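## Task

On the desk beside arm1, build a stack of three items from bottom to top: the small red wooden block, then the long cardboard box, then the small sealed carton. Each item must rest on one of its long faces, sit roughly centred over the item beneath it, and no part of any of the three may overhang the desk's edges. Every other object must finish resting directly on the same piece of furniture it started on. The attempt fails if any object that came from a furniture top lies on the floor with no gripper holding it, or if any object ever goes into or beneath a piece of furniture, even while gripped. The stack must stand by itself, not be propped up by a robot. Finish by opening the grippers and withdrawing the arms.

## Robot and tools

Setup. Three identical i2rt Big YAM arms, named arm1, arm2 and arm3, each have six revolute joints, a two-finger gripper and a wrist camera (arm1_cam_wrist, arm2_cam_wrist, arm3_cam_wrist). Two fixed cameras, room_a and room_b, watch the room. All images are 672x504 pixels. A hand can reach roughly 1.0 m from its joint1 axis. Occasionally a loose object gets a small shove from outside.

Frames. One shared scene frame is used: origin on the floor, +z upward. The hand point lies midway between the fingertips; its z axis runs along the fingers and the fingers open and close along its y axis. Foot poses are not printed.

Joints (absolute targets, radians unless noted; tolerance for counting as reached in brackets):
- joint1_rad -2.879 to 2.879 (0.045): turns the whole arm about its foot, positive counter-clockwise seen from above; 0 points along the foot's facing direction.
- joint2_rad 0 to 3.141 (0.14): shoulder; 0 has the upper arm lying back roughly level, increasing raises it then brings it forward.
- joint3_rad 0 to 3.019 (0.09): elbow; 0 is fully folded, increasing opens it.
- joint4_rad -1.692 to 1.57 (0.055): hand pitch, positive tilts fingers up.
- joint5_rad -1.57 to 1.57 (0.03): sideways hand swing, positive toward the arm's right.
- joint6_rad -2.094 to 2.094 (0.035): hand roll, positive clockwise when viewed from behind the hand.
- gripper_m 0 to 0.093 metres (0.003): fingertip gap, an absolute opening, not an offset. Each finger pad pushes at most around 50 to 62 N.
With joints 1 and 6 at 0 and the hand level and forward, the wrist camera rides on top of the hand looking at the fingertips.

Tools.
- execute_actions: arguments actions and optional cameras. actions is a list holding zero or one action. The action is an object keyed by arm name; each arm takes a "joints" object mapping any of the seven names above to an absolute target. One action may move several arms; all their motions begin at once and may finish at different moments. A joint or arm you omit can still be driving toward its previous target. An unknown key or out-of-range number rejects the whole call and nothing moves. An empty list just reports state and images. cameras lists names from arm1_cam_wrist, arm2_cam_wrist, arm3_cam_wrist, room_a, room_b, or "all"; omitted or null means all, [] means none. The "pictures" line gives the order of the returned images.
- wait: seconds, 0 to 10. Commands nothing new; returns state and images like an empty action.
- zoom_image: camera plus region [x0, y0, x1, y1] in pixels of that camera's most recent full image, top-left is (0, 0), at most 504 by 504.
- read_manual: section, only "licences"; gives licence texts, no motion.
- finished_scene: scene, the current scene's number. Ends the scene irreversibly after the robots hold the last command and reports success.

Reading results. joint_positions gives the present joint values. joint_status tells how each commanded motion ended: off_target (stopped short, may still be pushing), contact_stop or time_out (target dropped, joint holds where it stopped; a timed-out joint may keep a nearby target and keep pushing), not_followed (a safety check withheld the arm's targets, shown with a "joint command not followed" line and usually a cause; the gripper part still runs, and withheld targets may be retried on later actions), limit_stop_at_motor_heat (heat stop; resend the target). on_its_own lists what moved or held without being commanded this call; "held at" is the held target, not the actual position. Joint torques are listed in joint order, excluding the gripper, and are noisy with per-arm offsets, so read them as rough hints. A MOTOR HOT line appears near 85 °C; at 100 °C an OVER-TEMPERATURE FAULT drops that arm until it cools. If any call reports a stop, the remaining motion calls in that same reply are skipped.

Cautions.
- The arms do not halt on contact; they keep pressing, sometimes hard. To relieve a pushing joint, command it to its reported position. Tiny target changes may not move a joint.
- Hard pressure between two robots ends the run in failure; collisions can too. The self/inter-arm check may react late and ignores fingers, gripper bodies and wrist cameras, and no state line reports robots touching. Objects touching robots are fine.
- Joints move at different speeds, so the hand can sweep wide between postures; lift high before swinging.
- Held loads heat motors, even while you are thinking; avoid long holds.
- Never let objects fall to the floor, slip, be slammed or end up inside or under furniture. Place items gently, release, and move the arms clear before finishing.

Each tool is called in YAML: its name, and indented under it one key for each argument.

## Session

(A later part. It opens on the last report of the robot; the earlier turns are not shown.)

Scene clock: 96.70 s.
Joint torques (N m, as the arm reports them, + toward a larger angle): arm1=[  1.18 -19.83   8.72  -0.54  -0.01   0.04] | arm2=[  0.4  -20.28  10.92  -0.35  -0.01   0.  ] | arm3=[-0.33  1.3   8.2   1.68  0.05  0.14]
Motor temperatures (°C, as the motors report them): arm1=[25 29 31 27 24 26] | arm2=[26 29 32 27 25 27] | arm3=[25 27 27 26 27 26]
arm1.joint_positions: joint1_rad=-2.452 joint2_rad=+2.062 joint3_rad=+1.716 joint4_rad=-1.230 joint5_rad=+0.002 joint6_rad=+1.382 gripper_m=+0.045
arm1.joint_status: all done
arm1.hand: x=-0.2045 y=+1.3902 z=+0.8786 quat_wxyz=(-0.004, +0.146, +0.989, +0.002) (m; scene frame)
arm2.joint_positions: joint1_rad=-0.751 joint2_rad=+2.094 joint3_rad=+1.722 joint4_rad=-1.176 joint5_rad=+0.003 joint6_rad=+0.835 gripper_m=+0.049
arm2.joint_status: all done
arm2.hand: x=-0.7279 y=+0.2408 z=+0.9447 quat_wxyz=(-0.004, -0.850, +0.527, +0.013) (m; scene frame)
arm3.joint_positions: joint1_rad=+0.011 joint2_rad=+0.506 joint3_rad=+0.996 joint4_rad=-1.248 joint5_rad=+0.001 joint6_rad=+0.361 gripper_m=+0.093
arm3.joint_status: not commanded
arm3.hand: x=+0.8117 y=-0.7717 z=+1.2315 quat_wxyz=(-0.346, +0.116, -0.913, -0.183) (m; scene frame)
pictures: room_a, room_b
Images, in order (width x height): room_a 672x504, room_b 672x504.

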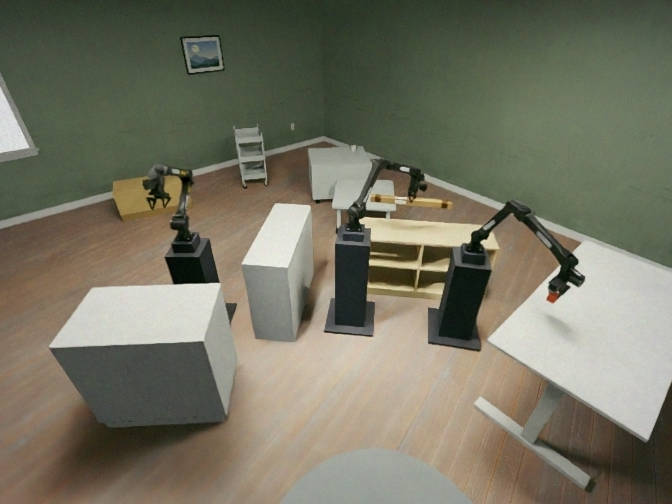

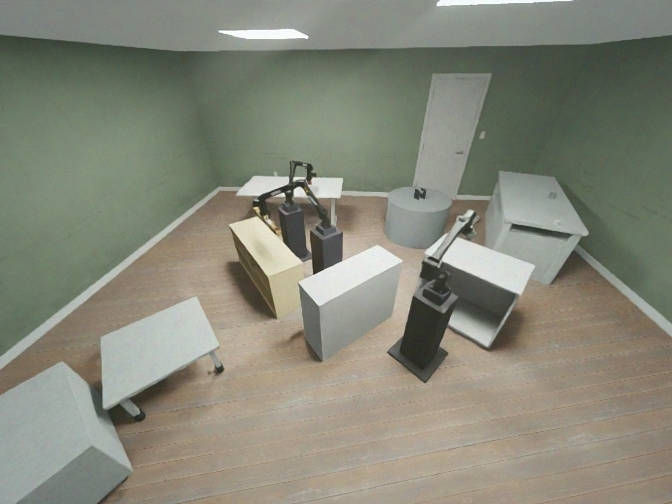

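execute_actions:
  actions:
    - {"arm2":{"joints":{"joint2_rad":2.54,"joint4_rad":-0.72}},"arm1":{"joints":{"joint1_rad":-2.33,"joint6_rad":1.51,"joint2_rad":2.23,"joint4_rad":-1.02}}}
  cameras: []

execute_actions:
  actions:
    - {"arm2":{"joints":{"joint2_rad":2.6}},"arm1":{"joints":{"joint2_rad":2.28}}}
  cameras: ["room_a"]

Scene clock: 101.00 s.
Joint torques (N m, as the arm reports them, + toward a larger angle): arm1=[  0.91 -21.59   8.09   0.54   0.08   0.04] | arm2=[  0.61 -22.75   7.81   1.11   0.05  -0.03] | arm3=[-0.39  1.08  8.27  1.67  0.05  0.12]
Motor temperatures (°C, as the motors report them): arm1=[25 29 31 27 24 26] | arm2=[26 29 32 27 25 27] | arm3=[25 27 27 26 27 26]
arm1.joint_positions: joint1_rad=-2.331 joint2_rad=+2.246 joint3_rad=+1.716 joint4_rad=-1.032 joint5_rad=+0.000 joint6_rad=+1.502 gripper_m=+0.045
arm1.joint_status: all done
arm1.hand: x=-0.2647 y=+1.4450 z=+0.7668 quat_wxyz=(-0.003, +0.146, +0.989, +0.008) (m; scene frame)
arm2.joint_positions: joint1_rad=-0.752 joint2_rad=+2.551 joint3_rad=+1.731 joint4_rad=-0.736 joint5_rad=+0.001 joint6_rad=+0.833 gripper_m=+0.049
arm2.joint_status: all done
arm2.hand: x=-0.7363 y=+0.2427 z=+0.6649 quat_wxyz=(-0.004, -0.850, +0.527, +0.009) (m; scene frame)
arm3.joint_positions: joint1_rad=+0.011 joint2_rad=+0.506 joint3_rad=+0.996 joint4_rad=-1.248 joint5_rad=+0.001 joint6_rad=+0.361 gripper_m=+0.093
arm3.joint_status: not commanded
arm3.hand: x=+0.8117 y=-0.7717 z=+1.2315 quat_wxyz=(-0.346, +0.116, -0.913, -0.183) (m; scene frame)
pictures: none
No camera images: the call's "cameras" was empty. Leave "cameras" out to get every camera's image.

Scene clock: 101.63 s.
Joint torques (N m, as the arm reports them, + toward a larger angle): arm1=[  0.93 -18.42   8.02   0.44   0.08   0.04] | arm2=[  0.75 -18.72   7.69   0.92   0.07  -0.01] | arm3=[-0.45  0.99  8.24  1.72  0.05  0.16]
Motor temperatures (°C, as the motors report them): arm1=[25 29 31 27 24 26] | arm2=[26 29 32 27 25 27] | arm3=[25 27 27 26 27 26]
arm1.joint_positions: joint1_rad=-2.331 joint2_rad=+2.257 joint3_rad=+1.716 joint4_rad=-1.030 joint5_rad=+0.000 joint6_rad=+1.502 gripper_m=+0.045
arm1.joint_status: all done
arm1.hand: x=-0.2653 y=+1.4436 z=+0.7604 quat_wxyz=(-0.004, +0.146, +0.989, +0.004) (m; scene frame)
arm2.joint_positions: joint1_rad=-0.752 joint2_rad=+2.567 joint3_rad=+1.731 joint4_rad=-0.735 joint5_rad=-0.001 joint6_rad=+0.833 gripper_m=+0.049
arm2.joint_status: all done
arm2.hand: x=-0.7308 y=+0.2407 z=+0.6550 quat_wxyz=(-0.002, -0.850, +0.527, +0.002) (m; scene frame)
arm3.joint_positions: joint1_rad=+0.011 joint2_rad=+0.506 joint3_rad=+0.996 joint4_rad=-1.248 joint5_rad=+0.001 joint6_rad=+0.361 gripper_m=+0.093
arm3.joint_status: not commanded
arm3.hand: x=+0.8117 y=-0.7717 z=+1.2315 quat_wxyz=(-0.346, +0.116, -0.913, -0.183) (m; scene frame)
pictures: room_a
Images, in order (width x height): room_a 672x504.

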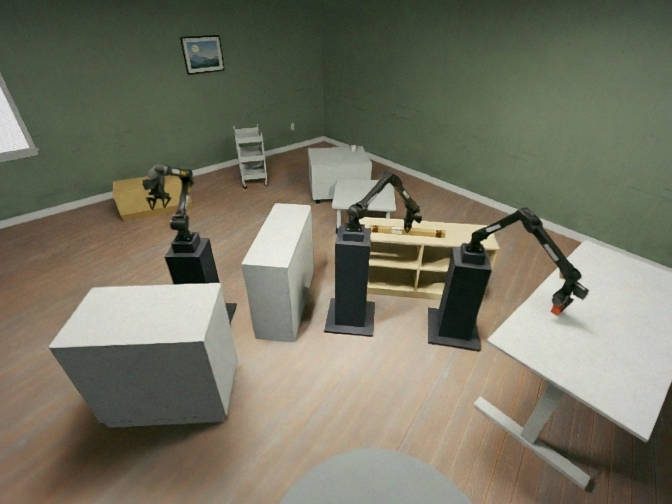

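execute_actions:
  actions:
    - {"arm2":{"joints":{"joint2_rad":2.56,"gripper_m":0.093}},"arm1":{"joints":{"joint2_rad":2.25,"gripper_m":0.093}}}
  cameras: []

execute_actions:
  actions:
    - {"arm2":{"joints":{"joint2_rad":1.2,"joint4_rad":-1.1}},"arm1":{"joints":{"joint2_rad":2.07,"joint3_rad":1.82,"joint4_rad":-1.3}}}
  cameras: []

execute_actions:
  actions:
    - {"arm2":{"joints":{"joint1_rad":1.0,"joint2_rad":0.5,"joint3_rad":1.0}},"arm1":{"joints":{"joint1_rad":0.81,"joint6_rad":0.74}}}
  cameras: ["arm1_cam_wrist"]

Scene clock: 105.50 s.
Joint torques (N m, as the arm reports them, + toward a larger angle): arm1=[  0.97 -20.88   8.03   0.46   0.07   0.04] | arm2=[  0.65 -22.39   7.71   1.09   0.11  -0.01] | arm3=[-0.4   1.    8.33  1.71  0.02  0.15]
Motor temperatures (°C, as the motors report them): arm1=[25 29 31 27 24 26] | arm2=[26 29 32 27 25 27] | arm3=[25 26 27 26 27 26]
arm1.joint_positions: joint1_rad=-2.331 joint2_rad=+2.255 joint3_rad=+1.716 joint4_rad=-1.030 joint5_rad=+0.000 joint6_rad=+1.503 gripper_m=+0.093
arm1.joint_status: all done
arm1.hand: x=-0.2652 y=+1.4438 z=+0.7611 quat_wxyz=(-0.004, +0.146, +0.989, +0.005) (m; scene frame)
arm2.joint_positions: joint1_rad=-0.752 joint2_rad=+2.566 joint3_rad=+1.731 joint4_rad=-0.734 joint5_rad=-0.001 joint6_rad=+0.833 gripper_m=+0.093
arm2.joint_status: all done
arm2.hand: x=-0.7313 y=+0.2409 z=+0.6555 quat_wxyz=(-0.003, -0.850, +0.527, +0.002) (m; scene frame)
arm3.joint_positions: joint1_rad=+0.011 joint2_rad=+0.506 joint3_rad=+0.996 joint4_rad=-1.248 joint5_rad=+0.001 joint6_rad=+0.361 gripper_m=+0.093
arm3.joint_status: not commanded
arm3.hand: x=+0.8117 y=-0.7717 z=+1.2315 quat_wxyz=(-0.346, +0.116, -0.913, -0.183) (m; scene frame)
pictures: none
No camera images: the call's "cameras" was empty. Leave "cameras" out to get every camera's image.

Scene clock: 107.47 s.
Joint torques (N m, as the arm reports them, + toward a larger angle): arm1=[  0.91 -18.57   9.91  -0.54   0.07   0.04] | arm2=[ 0.47 -7.9  10.16  1.39  0.1  -0.07] | arm3=[-0.55  0.75  8.32  1.68  0.03  0.13]
Motor temperatures (°C, as the motors report them): arm1=[25 29 31 27 24 26] | arm2=[26 29 32 27 25 27] | arm3=[25 26 27 26 27 26]
arm1.joint_positions: joint1_rad=-2.331 joint2_rad=+2.065 joint3_rad=+1.793 joint4_rad=-1.289 joint5_rad=+0.000 joint6_rad=+1.503 gripper_m=+0.093
arm1.joint_status: all done
arm1.hand: x=-0.2678 y=+1.4327 z=+0.9056 quat_wxyz=(-0.003, +0.146, +0.989, +0.009) (m; scene frame)
arm2.joint_positions: joint1_rad=-0.752 joint2_rad=+1.197 joint3_rad=+1.741 joint4_rad=-1.084 joint5_rad=-0.001 joint6_rad=+0.833 gripper_m=+0.093
arm2.joint_status: all done
arm2.hand: x=-0.5841 y=+0.2018 z=+1.4833 quat_wxyz=(-0.137, -0.738, +0.458, +0.475) (m; scene frame)
arm3.joint_positions: joint1_rad=+0.011 joint2_rad=+0.506 joint3_rad=+0.996 joint4_rad=-1.248 joint5_rad=+0.001 joint6_rad=+0.361 gripper_m=+0.093
arm3.joint_status: not commanded
arm3.hand: x=+0.8117 y=-0.7717 z=+1.2315 quat_wxyz=(-0.346, +0.116, -0.913, -0.183) (m; scene frame)
pictures: none
No camera images: the call's "cameras" was empty. Leave "cameras" out to get every camera's image.

Scene clock: 110.33 s.
Joint torques (N m, as the arm reports them, + toward a larger angle): arm1=[  0.14 -19.01   9.9   -0.5    0.09  -0.11] | arm2=[ 0.85  1.28  9.13  1.48  0.06 -0.07] | arm3=[-0.52  1.31  8.24  1.79  0.03  0.13]
Motor temperatures (°C, as the motors report them): arm1=[25 29 31 27 24 26] | arm2=[26 28 32 27 25 27] | arm3=[25 26 27 26 27 26]
arm1.joint_positions: joint1_rad=+0.812 joint2_rad=+2.066 joint3_rad=+1.793 joint4_rad=-1.289 joint5_rad=-0.001 joint6_rad=+0.746 gripper_m=+0.093
arm1.joint_status: all done
arm1.hand: x=-0.7137 y=+0.2512 z=+0.8963 quat_wxyz=(+0.002, -0.973, -0.231, +0.004) (m; scene frame)
arm2.joint_positions: joint1_rad=+0.995 joint2_rad=+0.502 joint3_rad=+1.005 joint4_rad=-1.088 joint5_rad=+0.000 joint6_rad=+0.833 gripper_m=+0.093
arm2.joint_status: all done
arm2.hand: x=-0.1456 y=-0.1919 z=+1.3231 quat_wxyz=(-0.432, -0.836, -0.277, +0.195) (m; scene frame)
arm3.joint_positions: joint1_rad=+0.011 joint2_rad=+0.506 joint3_rad=+0.996 joint4_rad=-1.248 joint5_rad=+0.001 joint6_rad=+0.361 gripper_m=+0.093
arm3.joint_status: not commanded
arm3.hand: x=+0.8117 y=-0.7717 z=+1.2315 quat_wxyz=(-0.346, +0.116, -0.913, -0.183) (m; scene frame)
pictures: arm1_cam_wrist
Images, in order (width x height): arm1_cam_wrist 672x504.

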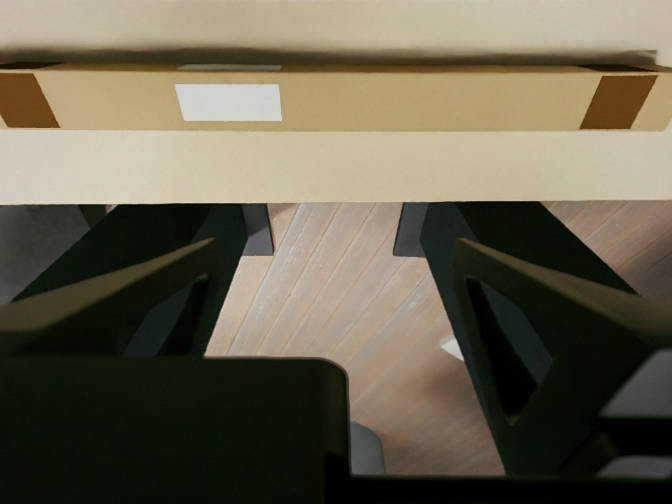

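execute_actions:
  actions:
    - {"arm1":{"joints":{"joint1_rad":0.835,"joint6_rad":-0.81,"joint2_rad":2.25,"joint3_rad":1.715,"joint4_rad":-1.0}}}
  cameras: []

execute_actions:
  actions:
    - {"arm1":{"joints":{"joint2_rad":2.4,"joint4_rad":-0.855}}}
  cameras: ["arm1_cam_wrist"]

Scene clock: 114.73 s.
Joint torques (N m, as the arm reports them, + toward a larger angle): arm1=[  0.61 -20.4    7.46   0.59  -0.03  -0.13] | arm2=[ 0.37  1.94  9.11  1.38  0.06 -0.07] | arm3=[-0.48  1.06  8.28  1.67  0.05  0.14]
Motor temperatures (°C, as the motors report them): arm1=[25 29 31 27 24 26] | arm2=[26 28 32 27 25 27] | arm3=[25 26 27 26 27 26]
arm1.joint_positions: joint1_rad=+0.832 joint2_rad=+2.251 joint3_rad=+1.708 joint4_rad=-1.011 joint5_rad=-0.001 joint6_rad=-0.802 gripper_m=+0.093
arm1.joint_status: all done
arm1.hand: x=-0.7069 y=+0.2364 z=+0.7526 quat_wxyz=(+0.003, -0.526, -0.850, +0.006) (m; scene frame)
arm2.joint_positions: joint1_rad=+0.995 joint2_rad=+0.502 joint3_rad=+1.005 joint4_rad=-1.088 joint5_rad=+0.000 joint6_rad=+0.833 gripper_m=+0.093
arm2.joint_status: not commanded
arm2.hand: x=-0.1456 y=-0.1919 z=+1.3231 quat_wxyz=(-0.432, -0.836, -0.277, +0.195) (m; scene frame)
arm3.joint_positions: joint1_rad=+0.011 joint2_rad=+0.506 joint3_rad=+0.996 joint4_rad=-1.248 joint5_rad=+0.001 joint6_rad=+0.361 gripper_m=+0.093
arm3.joint_status: not commanded
arm3.hand: x=+0.8117 y=-0.7717 z=+1.2315 quat_wxyz=(-0.346, +0.116, -0.913, -0.183) (m; scene frame)
pictures: none
No camera images: the call's "cameras" was empty. Leave "cameras" out to get every camera's image.

Scene clock: 115.97 s.
Joint torques (N m, as the arm reports them, + toward a larger angle): arm1=[  0.64 -21.29   6.67   0.57  -0.03  -0.13] | arm2=[ 1.15  1.57  9.05  1.48  0.07 -0.06] | arm3=[-0.5   1.12  8.27  1.62  0.05  0.15]
Motor temperatures (°C, as the motors report them): arm1=[25 29 31 27 24 26] | arm2=[26 28 32 27 25 27] | arm3=[25 26 27 26 27 26]
arm1.joint_positions: joint1_rad=+0.832 joint2_rad=+2.408 joint3_rad=+1.708 joint4_rad=-0.867 joint5_rad=-0.001 joint6_rad=-0.802 gripper_m=+0.093
arm1.joint_status: all done
arm1.hand: x=-0.7068 y=+0.2395 z=+0.6551 quat_wxyz=(+0.004, -0.526, -0.850, -0.001) (m; scene frame)
arm2.joint_positions: joint1_rad=+0.995 joint2_rad=+0.502 joint3_rad=+1.005 joint4_rad=-1.088 joint5_rad=+0.000 joint6_rad=+0.833 gripper_m=+0.093
arm2.joint_status: not commanded
arm2.hand: x=-0.1456 y=-0.1919 z=+1.3231 quat_wxyz=(-0.432, -0.836, -0.277, +0.195) (m; scene frame)
arm3.joint_positions: joint1_rad=+0.011 joint2_rad=+0.506 joint3_rad=+0.996 joint4_rad=-1.248 joint5_rad=+0.001 joint6_rad=+0.361 gripper_m=+0.093
arm3.joint_status: not commanded
arm3.hand: x=+0.8117 y=-0.7717 z=+1.2315 quat_wxyz=(-0.346, +0.116, -0.913, -0.183) (m; scene frame)
pictures: arm1_cam_wrist
Images, in order (width x height): arm1_cam_wrist 672x504.

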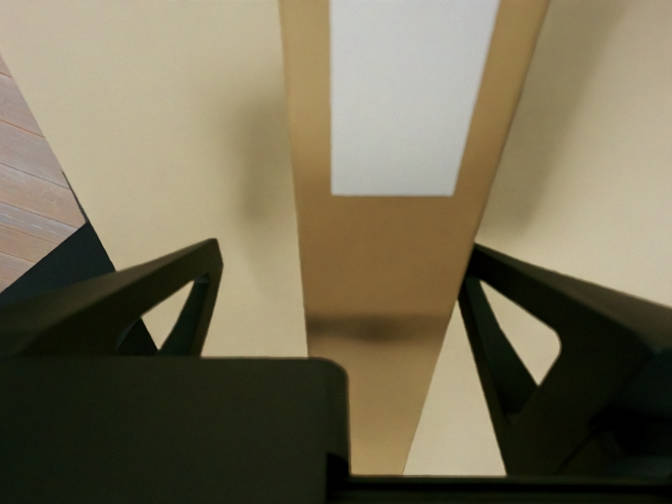

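execute_actions:
  actions:
    - {"arm1":{"joints":{"gripper_m":0.025}}}
  cameras: []

execute_actions:
  actions:
    - {"arm1":{"joints":{"joint2_rad":2.03,"joint3_rad":1.75,"joint4_rad":-1.27}}}
  cameras: []

execute_actions:
  actions:
    - {"arm1":{"joints":{"joint1_rad":-2.33,"joint6_rad":1.51}}}
  cameras: []

execute_actions:
  actions:
    - {"arm1":{"joints":{"joint2_rad":2.16,"joint4_rad":-1.095}}}
  cameras: ["room_a","arm1_cam_wrist"]

Scene clock: 119.50 s.
Joint torques (N m, as the arm reports them, + toward a larger angle): arm1=[  0.62 -21.4    6.68   0.52  -0.04  -0.12] | arm2=[ 0.82  1.75  9.07  1.53  0.08 -0.07] | arm3=[-0.59  1.    8.26  1.71  0.04  0.11]
Motor temperatures (°C, as the motors report them): arm1=[25 29 31 27 24 26] | arm2=[26 27 32 27 25 27] | arm3=[25 26 27 26 27 26]
arm1.joint_positions: joint1_rad=+0.832 joint2_rad=+2.408 joint3_rad=+1.708 joint4_rad=-0.866 joint5_rad=-0.001 joint6_rad=-0.803 gripper_m=+0.049
arm1.joint_status: gripper_m off_target (ended at +0.049, target +0.025)
arm1.hand: x=-0.7070 y=+0.2393 z=+0.6551 quat_wxyz=(+0.005, -0.525, -0.851, +0.000) (m; scene frame)
arm2.joint_positions: joint1_rad=+0.995 joint2_rad=+0.502 joint3_rad=+1.005 joint4_rad=-1.088 joint5_rad=+0.000 joint6_rad=+0.833 gripper_m=+0.093
arm2.joint_status: not commanded
arm2.hand: x=-0.1456 y=-0.1919 z=+1.3231 quat_wxyz=(-0.432, -0.836, -0.277, +0.195) (m; scene frame)
arm3.joint_positions: joint1_rad=+0.011 joint2_rad=+0.506 joint3_rad=+0.996 joint4_rad=-1.248 joint5_rad=+0.001 joint6_rad=+0.361 gripper_m=+0.093
arm3.joint_status: not commanded
arm3.hand: x=+0.8117 y=-0.7717 z=+1.2315 quat_wxyz=(-0.346, +0.116, -0.913, -0.183) (m; scene frame)
pictures: none
No camera images: the call's "cameras" was empty. Leave "cameras" out to get every camera's image.

Scene clock: 121.03 s.
Joint torques (N m, as the arm reports them, + toward a larger angle): arm1=[  0.63 -19.42   9.14  -0.51  -0.04  -0.12] | arm2=[ 0.38  1.55  9.12  1.49  0.05 -0.08] | arm3=[-0.73  0.88  8.26  1.7   0.05  0.14]
Motor temperatures (°C, as the motors report them): arm1=[25 29 31 27 24 26] | arm2=[26 27 32 27 25 27] | arm3=[25 26 27 26 27 26]
arm1.joint_positions: joint1_rad=+0.832 joint2_rad=+2.038 joint3_rad=+1.731 joint4_rad=-1.260 joint5_rad=-0.001 joint6_rad=-0.803 gripper_m=+0.049
arm1.joint_status: all done
arm1.hand: x=-0.6975 y=+0.2594 z=+0.8903 quat_wxyz=(+0.005, -0.525, -0.851, +0.000) (m; scene frame)
arm2.joint_positions: joint1_rad=+0.995 joint2_rad=+0.502 joint3_rad=+1.005 joint4_rad=-1.088 joint5_rad=+0.000 joint6_rad=+0.833 gripper_m=+0.093
arm2.joint_status: not commanded
arm2.hand: x=-0.1456 y=-0.1919 z=+1.3231 quat_wxyz=(-0.432, -0.836, -0.277, +0.195) (m; scene frame)
arm3.joint_positions: joint1_rad=+0.011 joint2_rad=+0.506 joint3_rad=+0.996 joint4_rad=-1.248 joint5_rad=+0.001 joint6_rad=+0.361 gripper_m=+0.093
arm3.joint_status: not commanded
arm3.hand: x=+0.8117 y=-0.7717 z=+1.2315 quat_wxyz=(-0.346, +0.116, -0.913, -0.183) (m; scene frame)
pictures: none
No camera images: the call's "cameras" was empty. Leave "cameras" out to get every camera's image.

Scene clock: 123.90 s.
Joint torques (N m, as the arm reports them, + toward a larger angle): arm1=[  1.13 -19.39   9.15  -0.52   0.     0.03] | arm2=[ 0.58  1.55  9.08  1.45  0.06 -0.06] | arm3=[-0.44  0.94  8.18  1.73  0.03  0.13]
Motor temperatures (°C, as the motors report them): arm1=[25 29 31 27 24 26] | arm2=[26 27 32 27 25 27] | arm3=[25 26 27 26 27 26]
arm1.joint_positions: joint1_rad=-2.332 joint2_rad=+2.038 joint3_rad=+1.731 joint4_rad=-1.260 joint5_rad=+0.002 joint6_rad=+1.502 gripper_m=+0.049
arm1.joint_status: all done
arm1.hand: x=-0.2718 y=+1.4201 z=+0.8989 quat_wxyz=(-0.003, +0.146, +0.989, +0.006) (m; scene frame)
arm2.joint_positions: joint1_rad=+0.995 joint2_rad=+0.502 joint3_rad=+1.005 joint4_rad=-1.088 joint5_rad=+0.000 joint6_rad=+0.833 gripper_m=+0.093
arm2.joint_status: not commanded
arm2.hand: x=-0.1456 y=-0.1919 z=+1.3231 quat_wxyz=(-0.432, -0.836, -0.277, +0.195) (m; scene frame)
arm3.joint_positions: joint1_rad=+0.011 joint2_rad=+0.506 joint3_rad=+0.996 joint4_rad=-1.248 joint5_rad=+0.001 joint6_rad=+0.361 gripper_m=+0.093
arm3.joint_status: not commanded
arm3.hand: x=+0.8117 y=-0.7717 z=+1.2315 quat_wxyz=(-0.346, +0.116, -0.913, -0.183) (m; scene frame)
pictures: none
No camera images: the call's "cameras" was empty. Leave "cameras" out to get every camera's image.

Scene clock: 125.00 s.
Joint torques (N m, as the arm reports them, + toward a larger angle): arm1=[  0.76 -21.05   8.76   0.6    0.05   0.04] | arm2=[ 0.82  1.68  9.12  1.44  0.04 -0.05] | arm3=[-0.64  1.14  8.21  1.67  0.02  0.1 ]
Motor temperatures (°C, as the motors report them): arm1=[25 29 31 27 24 26] | arm2=[26 27 32 27 25 27] | arm3=[25 26 27 26 27 26]
arm1.joint_positions: joint1_rad=-2.332 joint2_rad=+2.175 joint3_rad=+1.731 joint4_rad=-1.107 joint5_rad=+0.001 joint6_rad=+1.502 gripper_m=+0.049
arm1.joint_status: all done
arm1.hand: x=-0.2639 y=+1.4440 z=+0.8162 quat_wxyz=(-0.002, +0.146, +0.989, +0.014) (m; scene frame)
arm2.joint_positions: joint1_rad=+0.995 joint2_rad=+0.502 joint3_rad=+1.005 joint4_rad=-1.088 joint5_rad=+0.000 joint6_rad=+0.833 gripper_m=+0.093
arm2.joint_status: not commanded
arm2.hand: x=-0.1456 y=-0.1919 z=+1.3231 quat_wxyz=(-0.432, -0.836, -0.277, +0.195) (m; scene frame)
arm3.joint_positions: joint1_rad=+0.011 joint2_rad=+0.506 joint3_rad=+0.996 joint4_rad=-1.248 joint5_rad=+0.001 joint6_rad=+0.361 gripper_m=+0.093
arm3.joint_status: not commanded
arm3.hand: x=+0.8117 y=-0.7717 z=+1.2315 quat_wxyz=(-0.346, +0.116, -0.913, -0.183) (m; scene frame)
pictures: arm1_cam_wrist, room_a
Images, in order (width x height): arm1_cam_wrist 672x504, room_a 672x504.

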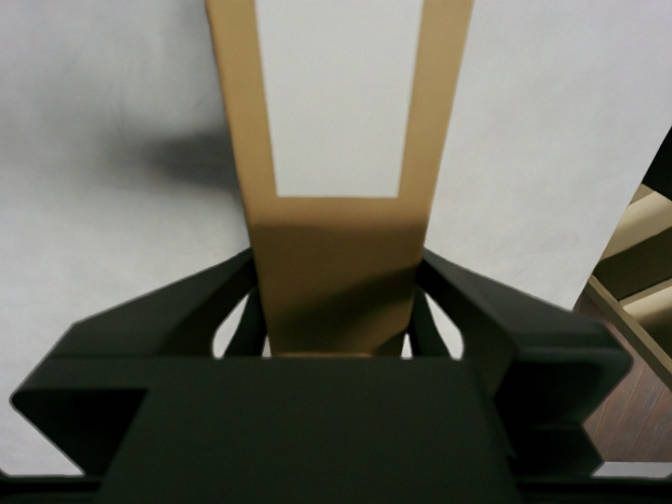

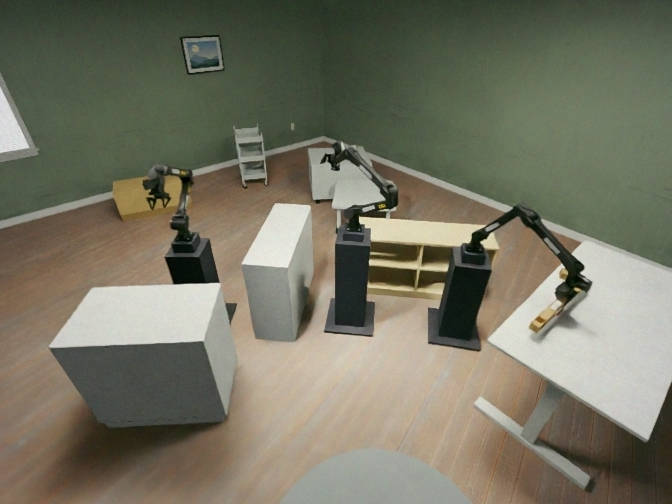

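execute_actions:
  actions:
    - {"arm1":{"joints":{"joint2_rad":2.215}}}
  cameras: []

execute_actions:
  actions:
    - {"arm1":{"joints":{"joint2_rad":2.19,"gripper_m":0.093}}}
  cameras: []

execute_actions:
  actions:
    - {"arm1":{"joints":{"joint2_rad":2.0,"joint4_rad":-1.22}}}
  cameras: []

execute_actions:
  actions:
    - {"arm1":{"joints":{"joint1_rad":-1.695,"joint6_rad":0,"joint3_rad":1.64}}}
  cameras: ["room_a","arm1_cam_wrist"]

execute_actions:
  actions:
    - {"arm1":{"joints":{"joint2_rad":2.2,"joint4_rad":-0.97}}}
  cameras: ["arm1_cam_wrist"]

Scene clock: 128.10 s.
Joint torques (N m, as the arm reports them, + toward a larger angle): arm1=[  0.97 -17.65   8.7    0.5    0.06   0.04] | arm2=[ 0.68  1.48  9.08  1.4   0.04 -0.04] | arm3=[-0.25  0.91  8.3   1.61  0.    0.13]
Motor temperatures (°C, as the motors report them): arm1=[25 29 31 27 24 26] | arm2=[26 27 32 27 25 27] | arm3=[25 26 27 26 27 26]
arm1.joint_positions: joint1_rad=-2.332 joint2_rad=+2.186 joint3_rad=+1.731 joint4_rad=-1.106 joint5_rad=+0.001 joint6_rad=+1.503 gripper_m=+0.049
arm1.joint_status: all done
arm1.hand: x=-0.2644 y=+1.4430 z=+0.8093 quat_wxyz=(-0.003, +0.146, +0.989, +0.009) (m; scene frame)
arm2.joint_positions: joint1_rad=+0.995 joint2_rad=+0.502 joint3_rad=+1.005 joint4_rad=-1.088 joint5_rad=+0.000 joint6_rad=+0.833 gripper_m=+0.093
arm2.joint_status: not commanded
arm2.hand: x=-0.1456 y=-0.1919 z=+1.3231 quat_wxyz=(-0.432, -0.836, -0.277, +0.195) (m; scene frame)
arm3.joint_positions: joint1_rad=+0.011 joint2_rad=+0.506 joint3_rad=+0.996 joint4_rad=-1.248 joint5_rad=+0.001 joint6_rad=+0.361 gripper_m=+0.093
arm3.joint_status: not commanded
arm3.hand: x=+0.8117 y=-0.7717 z=+1.2315 quat_wxyz=(-0.346, +0.116, -0.913, -0.183) (m; scene frame)
pictures: none
No camera images: the call's "cameras" was empty. Leave "cameras" out to get every camera's image.

Scene clock: 128.77 s.
Joint torques (N m, as the arm reports them, + toward a larger angle): arm1=[  0.97 -19.51   8.69   0.5    0.06   0.03] | arm2=[ 1.01  2.06  9.19  1.52  0.05 -0.08] | arm3=[-0.21  1.29  8.23  1.69  0.04  0.14]
Motor temperatures (°C, as the motors report them): arm1=[25 29 31 27 24 26] | arm2=[26 27 32 27 25 27] | arm3=[25 26 27 26 27 26]
arm1.joint_positions: joint1_rad=-2.332 joint2_rad=+2.185 joint3_rad=+1.731 joint4_rad=-1.105 joint5_rad=+0.001 joint6_rad=+1.503 gripper_m=+0.093
arm1.joint_status: all done
arm1.hand: x=-0.2643 y=+1.4431 z=+0.8098 quat_wxyz=(-0.003, +0.147, +0.989, +0.010) (m; scene frame)
arm2.joint_positions: joint1_rad=+0.995 joint2_rad=+0.502 joint3_rad=+1.005 joint4_rad=-1.088 joint5_rad=+0.000 joint6_rad=+0.833 gripper_m=+0.093
arm2.joint_status: not commanded
arm2.hand: x=-0.1456 y=-0.1919 z=+1.3231 quat_wxyz=(-0.432, -0.836, -0.277, +0.195) (m; scene frame)
arm3.joint_positions: joint1_rad=+0.011 joint2_rad=+0.506 joint3_rad=+0.996 joint4_rad=-1.248 joint5_rad=+0.001 joint6_rad=+0.361 gripper_m=+0.093
arm3.joint_status: not commanded
arm3.hand: x=+0.8117 y=-0.7717 z=+1.2315 quat_wxyz=(-0.346, +0.116, -0.913, -0.183) (m; scene frame)
pictures: none
No camera images: the call's "cameras" was empty. Leave "cameras" out to get every camera's image.

Scene clock: 130.10 s.
Joint torques (N m, as the arm reports them, + toward a larger angle): arm1=[  0.95 -18.09   9.37  -0.37   0.06   0.02] | arm2=[ 0.89  1.56  9.1   1.52  0.05 -0.09] | arm3=[-0.91  1.07  8.2   1.73  0.06  0.14]
Motor temperatures (°C, as the motors report them): arm1=[25 29 31 27 24 26] | arm2=[26 27 32 27 25 27] | arm3=[25 26 27 26 27 26]
arm1.joint_positions: joint1_rad=-2.332 joint2_rad=+1.995 joint3_rad=+1.731 joint4_rad=-1.209 joint5_rad=+0.001 joint6_rad=+1.503 gripper_m=+0.093
arm1.joint_status: all done
arm1.hand: x=-0.2668 y=+1.4334 z=+0.9261 quat_wxyz=(+0.007, +0.147, +0.988, +0.053) (m; scene frame)
arm2.joint_positions: joint1_rad=+0.995 joint2_rad=+0.502 joint3_rad=+1.005 joint4_rad=-1.088 joint5_rad=+0.000 joint6_rad=+0.833 gripper_m=+0.093
arm2.joint_status: not commanded
arm2.hand: x=-0.1456 y=-0.1919 z=+1.3231 quat_wxyz=(-0.432, -0.836, -0.277, +0.195) (m; scene frame)
arm3.joint_positions: joint1_rad=+0.011 joint2_rad=+0.506 joint3_rad=+0.996 joint4_rad=-1.248 joint5_rad=+0.001 joint6_rad=+0.361 gripper_m=+0.093
arm3.joint_status: not commanded
arm3.hand: x=+0.8117 y=-0.7717 z=+1.2315 quat_wxyz=(-0.346, +0.116, -0.913, -0.183) (m; scene frame)
pictures: none
No camera images: the call's "cameras" was empty. Leave "cameras" out to get every camera's image.

Scene clock: 132.23 s.
Joint torques (N m, as the arm reports them, + toward a larger angle): arm1=[  1.16 -18.14   7.06  -0.37   0.04  -0.15] | arm2=[ 0.97  1.74  8.92  1.56  0.06 -0.08] | arm3=[-0.49  1.33  8.23  1.68  0.04  0.15]
Motor temperatures (°C, as the motors report them): arm1=[25 29 31 27 24 26] | arm2=[26 27 32 27 25 27] | arm3=[25 26 27 26 27 26]
arm1.joint_positions: joint1_rad=-1.701 joint2_rad=+2.001 joint3_rad=+1.649 joint4_rad=-1.211 joint5_rad=-0.002 joint6_rad=+0.008 gripper_m=+0.093
arm1.joint_status: all done
arm1.hand: x=-0.6514 y=+1.4227 z=+0.8939 quat_wxyz=(+0.004, -0.793, +0.609, +0.010) (m; scene frame)
arm2.joint_positions: joint1_rad=+0.995 joint2_rad=+0.502 joint3_rad=+1.005 joint4_rad=-1.088 joint5_rad=+0.000 joint6_rad=+0.833 gripper_m=+0.093
arm2.joint_status: not commanded
arm2.hand: x=-0.1456 y=-0.1919 z=+1.3231 quat_wxyz=(-0.432, -0.836, -0.277, +0.195) (m; scene frame)
arm3.joint_positions: joint1_rad=+0.011 joint2_rad=+0.506 joint3_rad=+0.996 joint4_rad=-1.248 joint5_rad=+0.001 joint6_rad=+0.361 gripper_m=+0.093
arm3.joint_status: not commanded
arm3.hand: x=+0.8117 y=-0.7717 z=+1.2315 quat_wxyz=(-0.346, +0.116, -0.913, -0.183) (m; scene frame)
pictures: arm1_cam_wrist, room_a
Images, in order (width x height): arm1_cam_wrist 672x504, room_a 672x504.

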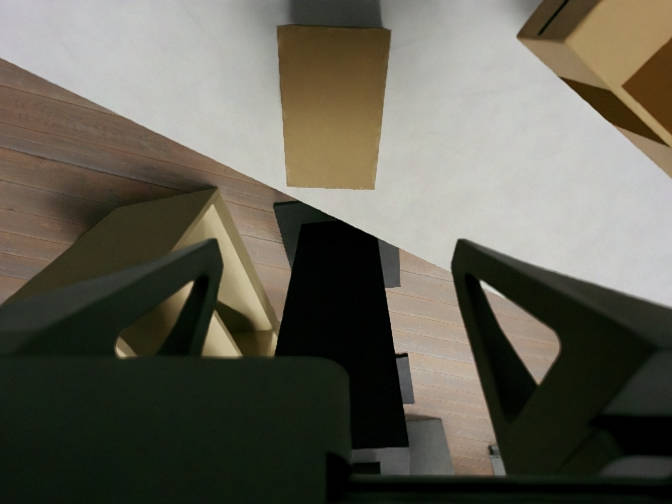

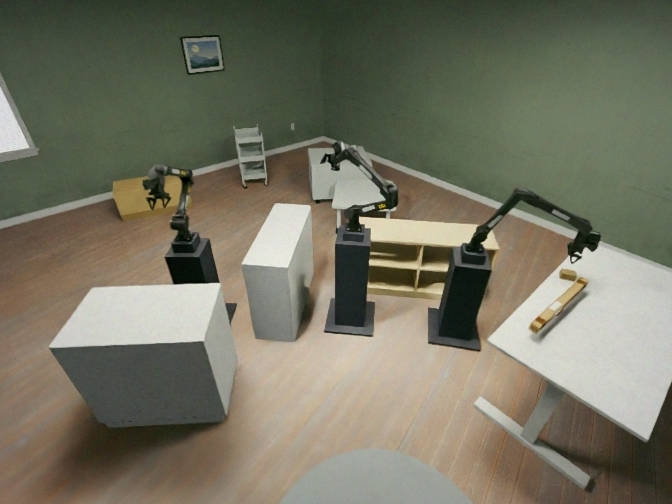

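Scene clock: 133.53 s.
Joint torques (N m, as the arm reports them, + toward a larger angle): arm1=[  1.15 -20.11   7.26   0.7    0.04  -0.14] | arm2=[ 0.44  1.8   9.19  1.52  0.06 -0.07] | arm3=[-0.51  0.94  8.16  1.71  0.    0.14]
Motor temperatures (°C, as the motors report them): arm1=[25 29 31 27 24 26] | arm2=[26 27 32 27 25 27] | arm3=[25 26 27 26 27 26]
arm1.joint_positions: joint1_rad=-1.701 joint2_rad=+2.204 joint3_rad=+1.636 joint4_rad=-0.982 joint5_rad=-0.002 joint6_rad=+0.008 gripper_m=+0.093
arm1.joint_status: all done
arm1.hand: x=-0.6590 y=+1.4485 z=+0.7691 quat_wxyz=(+0.007, -0.793, +0.609, +0.014) (m; scene frame)
arm2.joint_positions: joint1_rad=+0.995 joint2_rad=+0.502 joint3_rad=+1.005 joint4_rad=-1.088 joint5_rad=+0.000 joint6_rad=+0.833 gripper_m=+0.093
arm2.joint_status: not commanded
arm2.hand: x=-0.1456 y=-0.1919 z=+1.3231 quat_wxyz=(-0.432, -0.836, -0.277, +0.195) (m; scene frame)
arm3.joint_positions: joint1_rad=+0.011 joint2_rad=+0.506 joint3_rad=+0.996 joint4_rad=-1.248 joint5_rad=+0.001 joint6_rad=+0.361 gripper_m=+0.093
arm3.joint_status: not commanded
arm3.hand: x=+0.8117 y=-0.7717 z=+1.2315 quat_wxyz=(-0.346, +0.116, -0.913, -0.183) (m; scene frame)
pictures: arm1_cam_wrist
Images, in order (width x height): arm1_cam_wrist 672x504.

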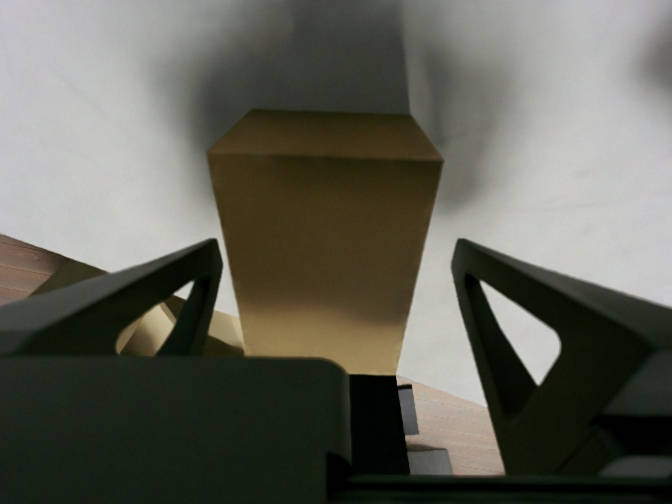

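execute_actions:
  actions:
    - {"arm1":{"joints":{"gripper_m":0.04}}}
  cameras: []

execute_actions:
  actions:
    - {"arm1":{"joints":{"joint2_rad":2.02,"joint3_rad":1.815,"joint4_rad":-1.33}}}
  cameras: []

execute_actions:
  actions:
    - {"arm1":{"joints":{"joint1_rad":-2.335,"joint6_rad":1.51}}}
  cameras: []

execute_actions:
  actions:
    - {"arm1":{"joints":{"joint2_rad":2.105,"joint4_rad":-1.215}}}
  cameras: ["arm1_cam_wrist"]

execute_actions:
  actions:
    - {"arm1":{"joints":{"joint2_rad":2.16}}}
  cameras: ["arm1_cam_wrist"]

Scene clock: 136.93 s.
Joint torques (N m, as the arm reports them, + toward a larger angle): arm1=[  1.12 -19.99   7.28   0.69   0.03  -0.13] | arm2=[ 0.65  1.78  9.07  1.55  0.03 -0.06] | arm3=[-0.37  1.17  8.31  1.66  0.06  0.15]
Motor temperatures (°C, as the motors report them): arm1=[25 30 31 27 24 26] | arm2=[26 27 32 27 25 27] | arm3=[25 26 28 26 27 26]
arm1.joint_positions: joint1_rad=-1.701 joint2_rad=+2.204 joint3_rad=+1.636 joint4_rad=-0.982 joint5_rad=-0.001 joint6_rad=+0.007 gripper_m=+0.059
arm1.joint_status: gripper_m off_target (ended at +0.059, target +0.040)
arm1.hand: x=-0.6591 y=+1.4485 z=+0.7691 quat_wxyz=(+0.008, -0.793, +0.609, +0.014) (m; scene frame)
arm2.joint_positions: joint1_rad=+0.995 joint2_rad=+0.502 joint3_rad=+1.005 joint4_rad=-1.088 joint5_rad=+0.000 joint6_rad=+0.833 gripper_m=+0.093
arm2.joint_status: not commanded
arm2.hand: x=-0.1456 y=-0.1919 z=+1.3231 quat_wxyz=(-0.432, -0.836, -0.277, +0.195) (m; scene frame)
arm3.joint_positions: joint1_rad=+0.011 joint2_rad=+0.506 joint3_rad=+0.996 joint4_rad=-1.248 joint5_rad=+0.001 joint6_rad=+0.361 gripper_m=+0.093
arm3.joint_status: not commanded
arm3.hand: x=+0.8117 y=-0.7717 z=+1.2315 quat_wxyz=(-0.346, +0.116, -0.913, -0.183) (m; scene frame)
pictures: none
No camera images: the call's "cameras" was empty. Leave "cameras" out to get every camera's image.

Scene clock: 138.33 s.
Joint torques (N m, as the arm reports them, + toward a larger angle): arm1=[  1.13 -19.33  10.11  -0.4    0.03  -0.13] | arm2=[ 0.65  1.42  9.15  1.51  0.03 -0.07] | arm3=[-0.38  1.21  8.31  1.67  0.03  0.15]
Motor temperatures (°C, as the motors report them): arm1=[25 30 31 27 24 26] | arm2=[26 27 32 27 25 27] | arm3=[25 26 28 26 27 26]
arm1.joint_positions: joint1_rad=-1.701 joint2_rad=+2.026 joint3_rad=+1.786 joint4_rad=-1.319 joint5_rad=-0.001 joint6_rad=+0.007 gripper_m=+0.059
arm1.joint_status: all done
arm1.hand: x=-0.6569 y=+1.4428 z=+0.9292 quat_wxyz=(+0.005, -0.793, +0.609, +0.011) (m; scene frame)
arm2.joint_positions: joint1_rad=+0.995 joint2_rad=+0.502 joint3_rad=+1.005 joint4_rad=-1.088 joint5_rad=+0.000 joint6_rad=+0.833 gripper_m=+0.093
arm2.joint_status: not commanded
arm2.hand: x=-0.1456 y=-0.1919 z=+1.3231 quat_wxyz=(-0.432, -0.836, -0.277, +0.195) (m; scene frame)
arm3.joint_positions: joint1_rad=+0.011 joint2_rad=+0.506 joint3_rad=+0.996 joint4_rad=-1.248 joint5_rad=+0.001 joint6_rad=+0.361 gripper_m=+0.093
arm3.joint_status: not commanded
arm3.hand: x=+0.8117 y=-0.7717 z=+1.2315 quat_wxyz=(-0.346, +0.116, -0.913, -0.183) (m; scene frame)
pictures: none
No camera images: the call's "cameras" was empty. Leave "cameras" out to get every camera's image.

Scene clock: 140.47 s.
Joint torques (N m, as the arm reports them, + toward a larger angle): arm1=[  0.37 -19.42  10.11  -0.53   0.04   0.06] | arm2=[ 0.71  2.04  9.06  1.48  0.06 -0.06] | arm3=[-0.47  1.3   8.28  1.68  0.06  0.12]
Motor temperatures (°C, as the motors report them): arm1=[25 30 31 27 24 26] | arm2=[26 26 32 27 25 27] | arm3=[25 26 28 26 27 26]
arm1.joint_positions: joint1_rad=-2.331 joint2_rad=+2.026 joint3_rad=+1.786 joint4_rad=-1.319 joint5_rad=+0.001 joint6_rad=+1.502 gripper_m=+0.059
arm1.joint_status: all done
arm1.hand: x=-0.2709 y=+1.4250 z=+0.9264 quat_wxyz=(-0.002, +0.145, +0.989, +0.010) (m; scene frame)
arm2.joint_positions: joint1_rad=+0.995 joint2_rad=+0.502 joint3_rad=+1.005 joint4_rad=-1.088 joint5_rad=+0.000 joint6_rad=+0.833 gripper_m=+0.093
arm2.joint_status: not commanded
arm2.hand: x=-0.1456 y=-0.1919 z=+1.3231 quat_wxyz=(-0.432, -0.836, -0.277, +0.195) (m; scene frame)
arm3.joint_positions: joint1_rad=+0.011 joint2_rad=+0.506 joint3_rad=+0.996 joint4_rad=-1.248 joint5_rad=+0.001 joint6_rad=+0.361 gripper_m=+0.093
arm3.joint_status: not commanded
arm3.hand: x=+0.8117 y=-0.7717 z=+1.2315 quat_wxyz=(-0.346, +0.116, -0.913, -0.183) (m; scene frame)
pictures: none
No camera images: the call's "cameras" was empty. Leave "cameras" out to get every camera's image.

Scene clock: 141.43 s.
Joint torques (N m, as the arm reports them, + toward a larger angle): arm1=[  0.47 -20.78   9.87   0.59   0.04   0.04] | arm2=[ 0.32  1.39  9.17  1.58  0.06 -0.07] | arm3=[-0.42  1.28  8.24  1.71  0.06  0.13]
Motor temperatures (°C, as the motors report them): arm1=[25 30 31 27 24 26] | arm2=[26 26 32 27 25 27] | arm3=[25 26 28 26 27 26]
arm1.joint_positions: joint1_rad=-2.331 joint2_rad=+2.119 joint3_rad=+1.786 joint4_rad=-1.227 joint5_rad=+0.001 joint6_rad=+1.502 gripper_m=+0.059
arm1.joint_status: all done
arm1.hand: x=-0.2651 y=+1.4420 z=+0.8702 quat_wxyz=(-0.002, +0.145, +0.989, +0.010) (m; scene frame)
arm2.joint_positions: joint1_rad=+0.995 joint2_rad=+0.502 joint3_rad=+1.005 joint4_rad=-1.088 joint5_rad=+0.000 joint6_rad=+0.833 gripper_m=+0.093
arm2.joint_status: not commanded
arm2.hand: x=-0.1456 y=-0.1919 z=+1.3231 quat_wxyz=(-0.432, -0.836, -0.277, +0.195) (m; scene frame)
arm3.joint_positions: joint1_rad=+0.011 joint2_rad=+0.506 joint3_rad=+0.996 joint4_rad=-1.248 joint5_rad=+0.001 joint6_rad=+0.361 gripper_m=+0.093
arm3.joint_status: not commanded
arm3.hand: x=+0.8117 y=-0.7717 z=+1.2315 quat_wxyz=(-0.346, +0.116, -0.913, -0.183) (m; scene frame)
pictures: arm1_cam_wrist
Images, in order (width x height): arm1_cam_wrist 672x504.

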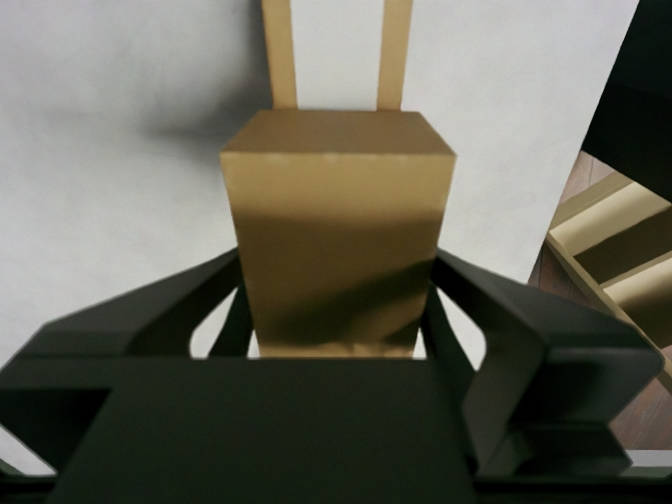

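Scene clock: 142.10 s.
Joint torques (N m, as the arm reports them, + toward a larger angle): arm1=[  0.51 -17.23   9.8    0.4   -0.08   0.03] | arm2=[ 0.52  1.68  9.09  1.44  0.03 -0.05] | arm3=[-0.36  0.99  8.17  1.69  0.04  0.13]
Motor temperatures (°C, as the motors report them): arm1=[25 30 31 27 24 26] | arm2=[26 26 32 27 25 27] | arm3=[25 26 28 26 27 26]
arm1.joint_positions: joint1_rad=-2.331 joint2_rad=+2.128 joint3_rad=+1.787 joint4_rad=-1.224 joint5_rad=+0.004 joint6_rad=+1.503 gripper_m=+0.059
arm1.joint_status: all done
arm1.hand: x=-0.2645 y=+1.4420 z=+0.8644 quat_wxyz=(-0.001, +0.146, +0.989, +0.006) (m; scene frame)
arm2.joint_positions: joint1_rad=+0.995 joint2_rad=+0.502 joint3_rad=+1.005 joint4_rad=-1.088 joint5_rad=+0.000 joint6_rad=+0.833 gripper_m=+0.093
arm2.joint_status: not commanded
arm2.hand: x=-0.1456 y=-0.1919 z=+1.3231 quat_wxyz=(-0.432, -0.836, -0.277, +0.195) (m; scene frame)
arm3.joint_positions: joint1_rad=+0.011 joint2_rad=+0.506 joint3_rad=+0.996 joint4_rad=-1.248 joint5_rad=+0.001 joint6_rad=+0.361 gripper_m=+0.093
arm3.joint_status: not commanded
arm3.hand: x=+0.8117 y=-0.7717 z=+1.2315 quat_wxyz=(-0.346, +0.116, -0.913, -0.183) (m; scene frame)
pictures: arm1_cam_wrist
Images, in order (width x height): arm1_cam_wrist 672x504.

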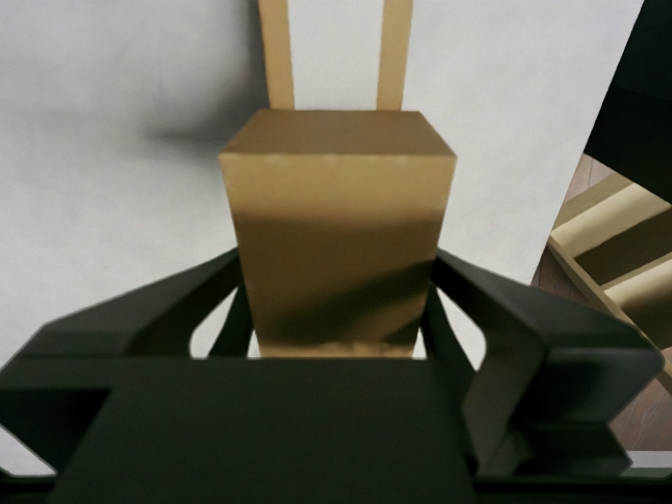

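execute_actions:
  actions:
    - {"arm1":{"joints":{"joint2_rad":2.13,"gripper_m":0.093}}}
  cameras: []

execute_actions:
  actions:
    - {"arm1":{"joints":{"joint2_rad":1.6,"joint4_rad":-1.4}}}
  cameras: ["room_a","room_b"]

finished_scene:
  scene: 1

Scene clock: 144.63 s.
Joint torques (N m, as the arm reports them, + toward a larger angle): arm1=[  0.5  -19.61   9.76   0.4   -0.04   0.03] | arm2=[ 0.56  1.69  9.03  1.53  0.06 -0.05] | arm3=[-0.7   1.34  8.33  1.71  0.02  0.12]
Motor temperatures (°C, as the motors report them): arm1=[25 30 32 27 24 26] | arm2=[26 26 32 27 25 27] | arm3=[25 26 28 26 27 26]
arm1.joint_positions: joint1_rad=-2.331 joint2_rad=+2.127 joint3_rad=+1.787 joint4_rad=-1.224 joint5_rad=+0.003 joint6_rad=+1.503 gripper_m=+0.093
arm1.joint_status: all done
arm1.hand: x=-0.2647 y=+1.4421 z=+0.8651 quat_wxyz=(-0.002, +0.146, +0.989, +0.007) (m; scene frame)
arm2.joint_positions: joint1_rad=+0.995 joint2_rad=+0.502 joint3_rad=+1.005 joint4_rad=-1.088 joint5_rad=+0.000 joint6_rad=+0.833 gripper_m=+0.093
arm2.joint_status: not commanded
arm2.hand: x=-0.1456 y=-0.1919 z=+1.3231 quat_wxyz=(-0.432, -0.836, -0.277, +0.195) (m; scene frame)
arm3.joint_positions: joint1_rad=+0.011 joint2_rad=+0.506 joint3_rad=+0.996 joint4_rad=-1.248 joint5_rad=+0.001 joint6_rad=+0.361 gripper_m=+0.093
arm3.joint_status: not commanded
arm3.hand: x=+0.8117 y=-0.7717 z=+1.2315 quat_wxyz=(-0.346, +0.116, -0.913, -0.183) (m; scene frame)
pictures: none
No camera images: the call's "cameras" was empty. Leave "cameras" out to get every camera's image.

Scene clock: 146.40 s.
Joint torques (N m, as the arm reports them, + toward a larger angle): arm1=[  0.45 -14.07   9.75   0.23  -0.03  -0.01] | arm2=[ 0.85  1.59  9.06  1.64  0.03 -0.06] | arm3=[-0.47  0.89  8.3   1.64  0.06  0.11]
Motor temperatures (°C, as the motors report them): arm1=[25 30 32 27 24 26] | arm2=[26 26 32 27 25 27] | arm3=[25 26 28 26 27 26]
arm1.joint_positions: joint1_rad=-2.331 joint2_rad=+1.608 joint3_rad=+1.801 joint4_rad=-1.389 joint5_rad=+0.003 joint6_rad=+1.503 gripper_m=+0.093
arm1.joint_status: all done
arm1.hand: x=-0.2882 y=+1.3713 z=+1.1722 quat_wxyz=(+0.037, +0.144, +0.971, +0.186) (m; scene frame)
arm2.joint_positions: joint1_rad=+0.995 joint2_rad=+0.502 joint3_rad=+1.005 joint4_rad=-1.088 joint5_rad=+0.000 joint6_rad=+0.833 gripper_m=+0.093
arm2.joint_status: not commanded
arm2.hand: x=-0.1456 y=-0.1919 z=+1.3231 quat_wxyz=(-0.432, -0.836, -0.277, +0.195) (m; scene frame)
arm3.joint_positions: joint1_rad=+0.011 joint2_rad=+0.506 joint3_rad=+0.996 joint4_rad=-1.248 joint5_rad=+0.001 joint6_rad=+0.361 gripper_m=+0.093
arm3.joint_status: not commanded
arm3.hand: x=+0.8117 y=-0.7717 z=+1.2315 quat_wxyz=(-0.346, +0.116, -0.913, -0.183) (m; scene frame)
pictures: room_a, room_b
Images, in order (width x height): room_a 672x504, room_b 672x504.

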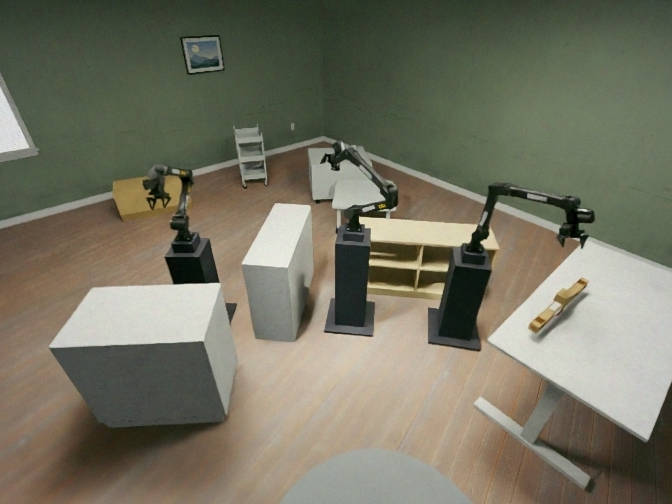

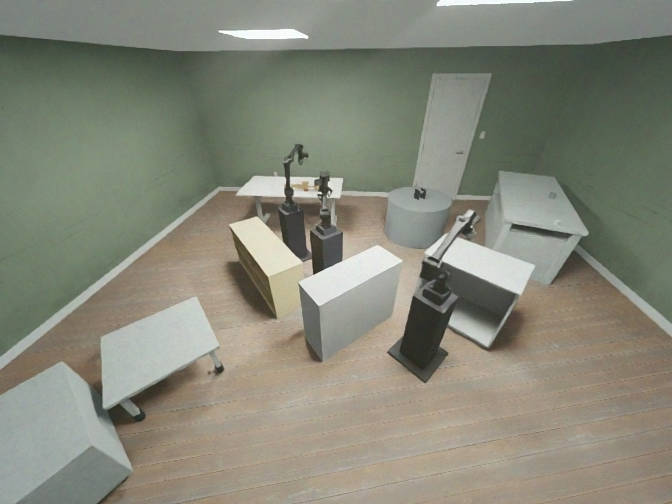

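The scene is finished: the task was done.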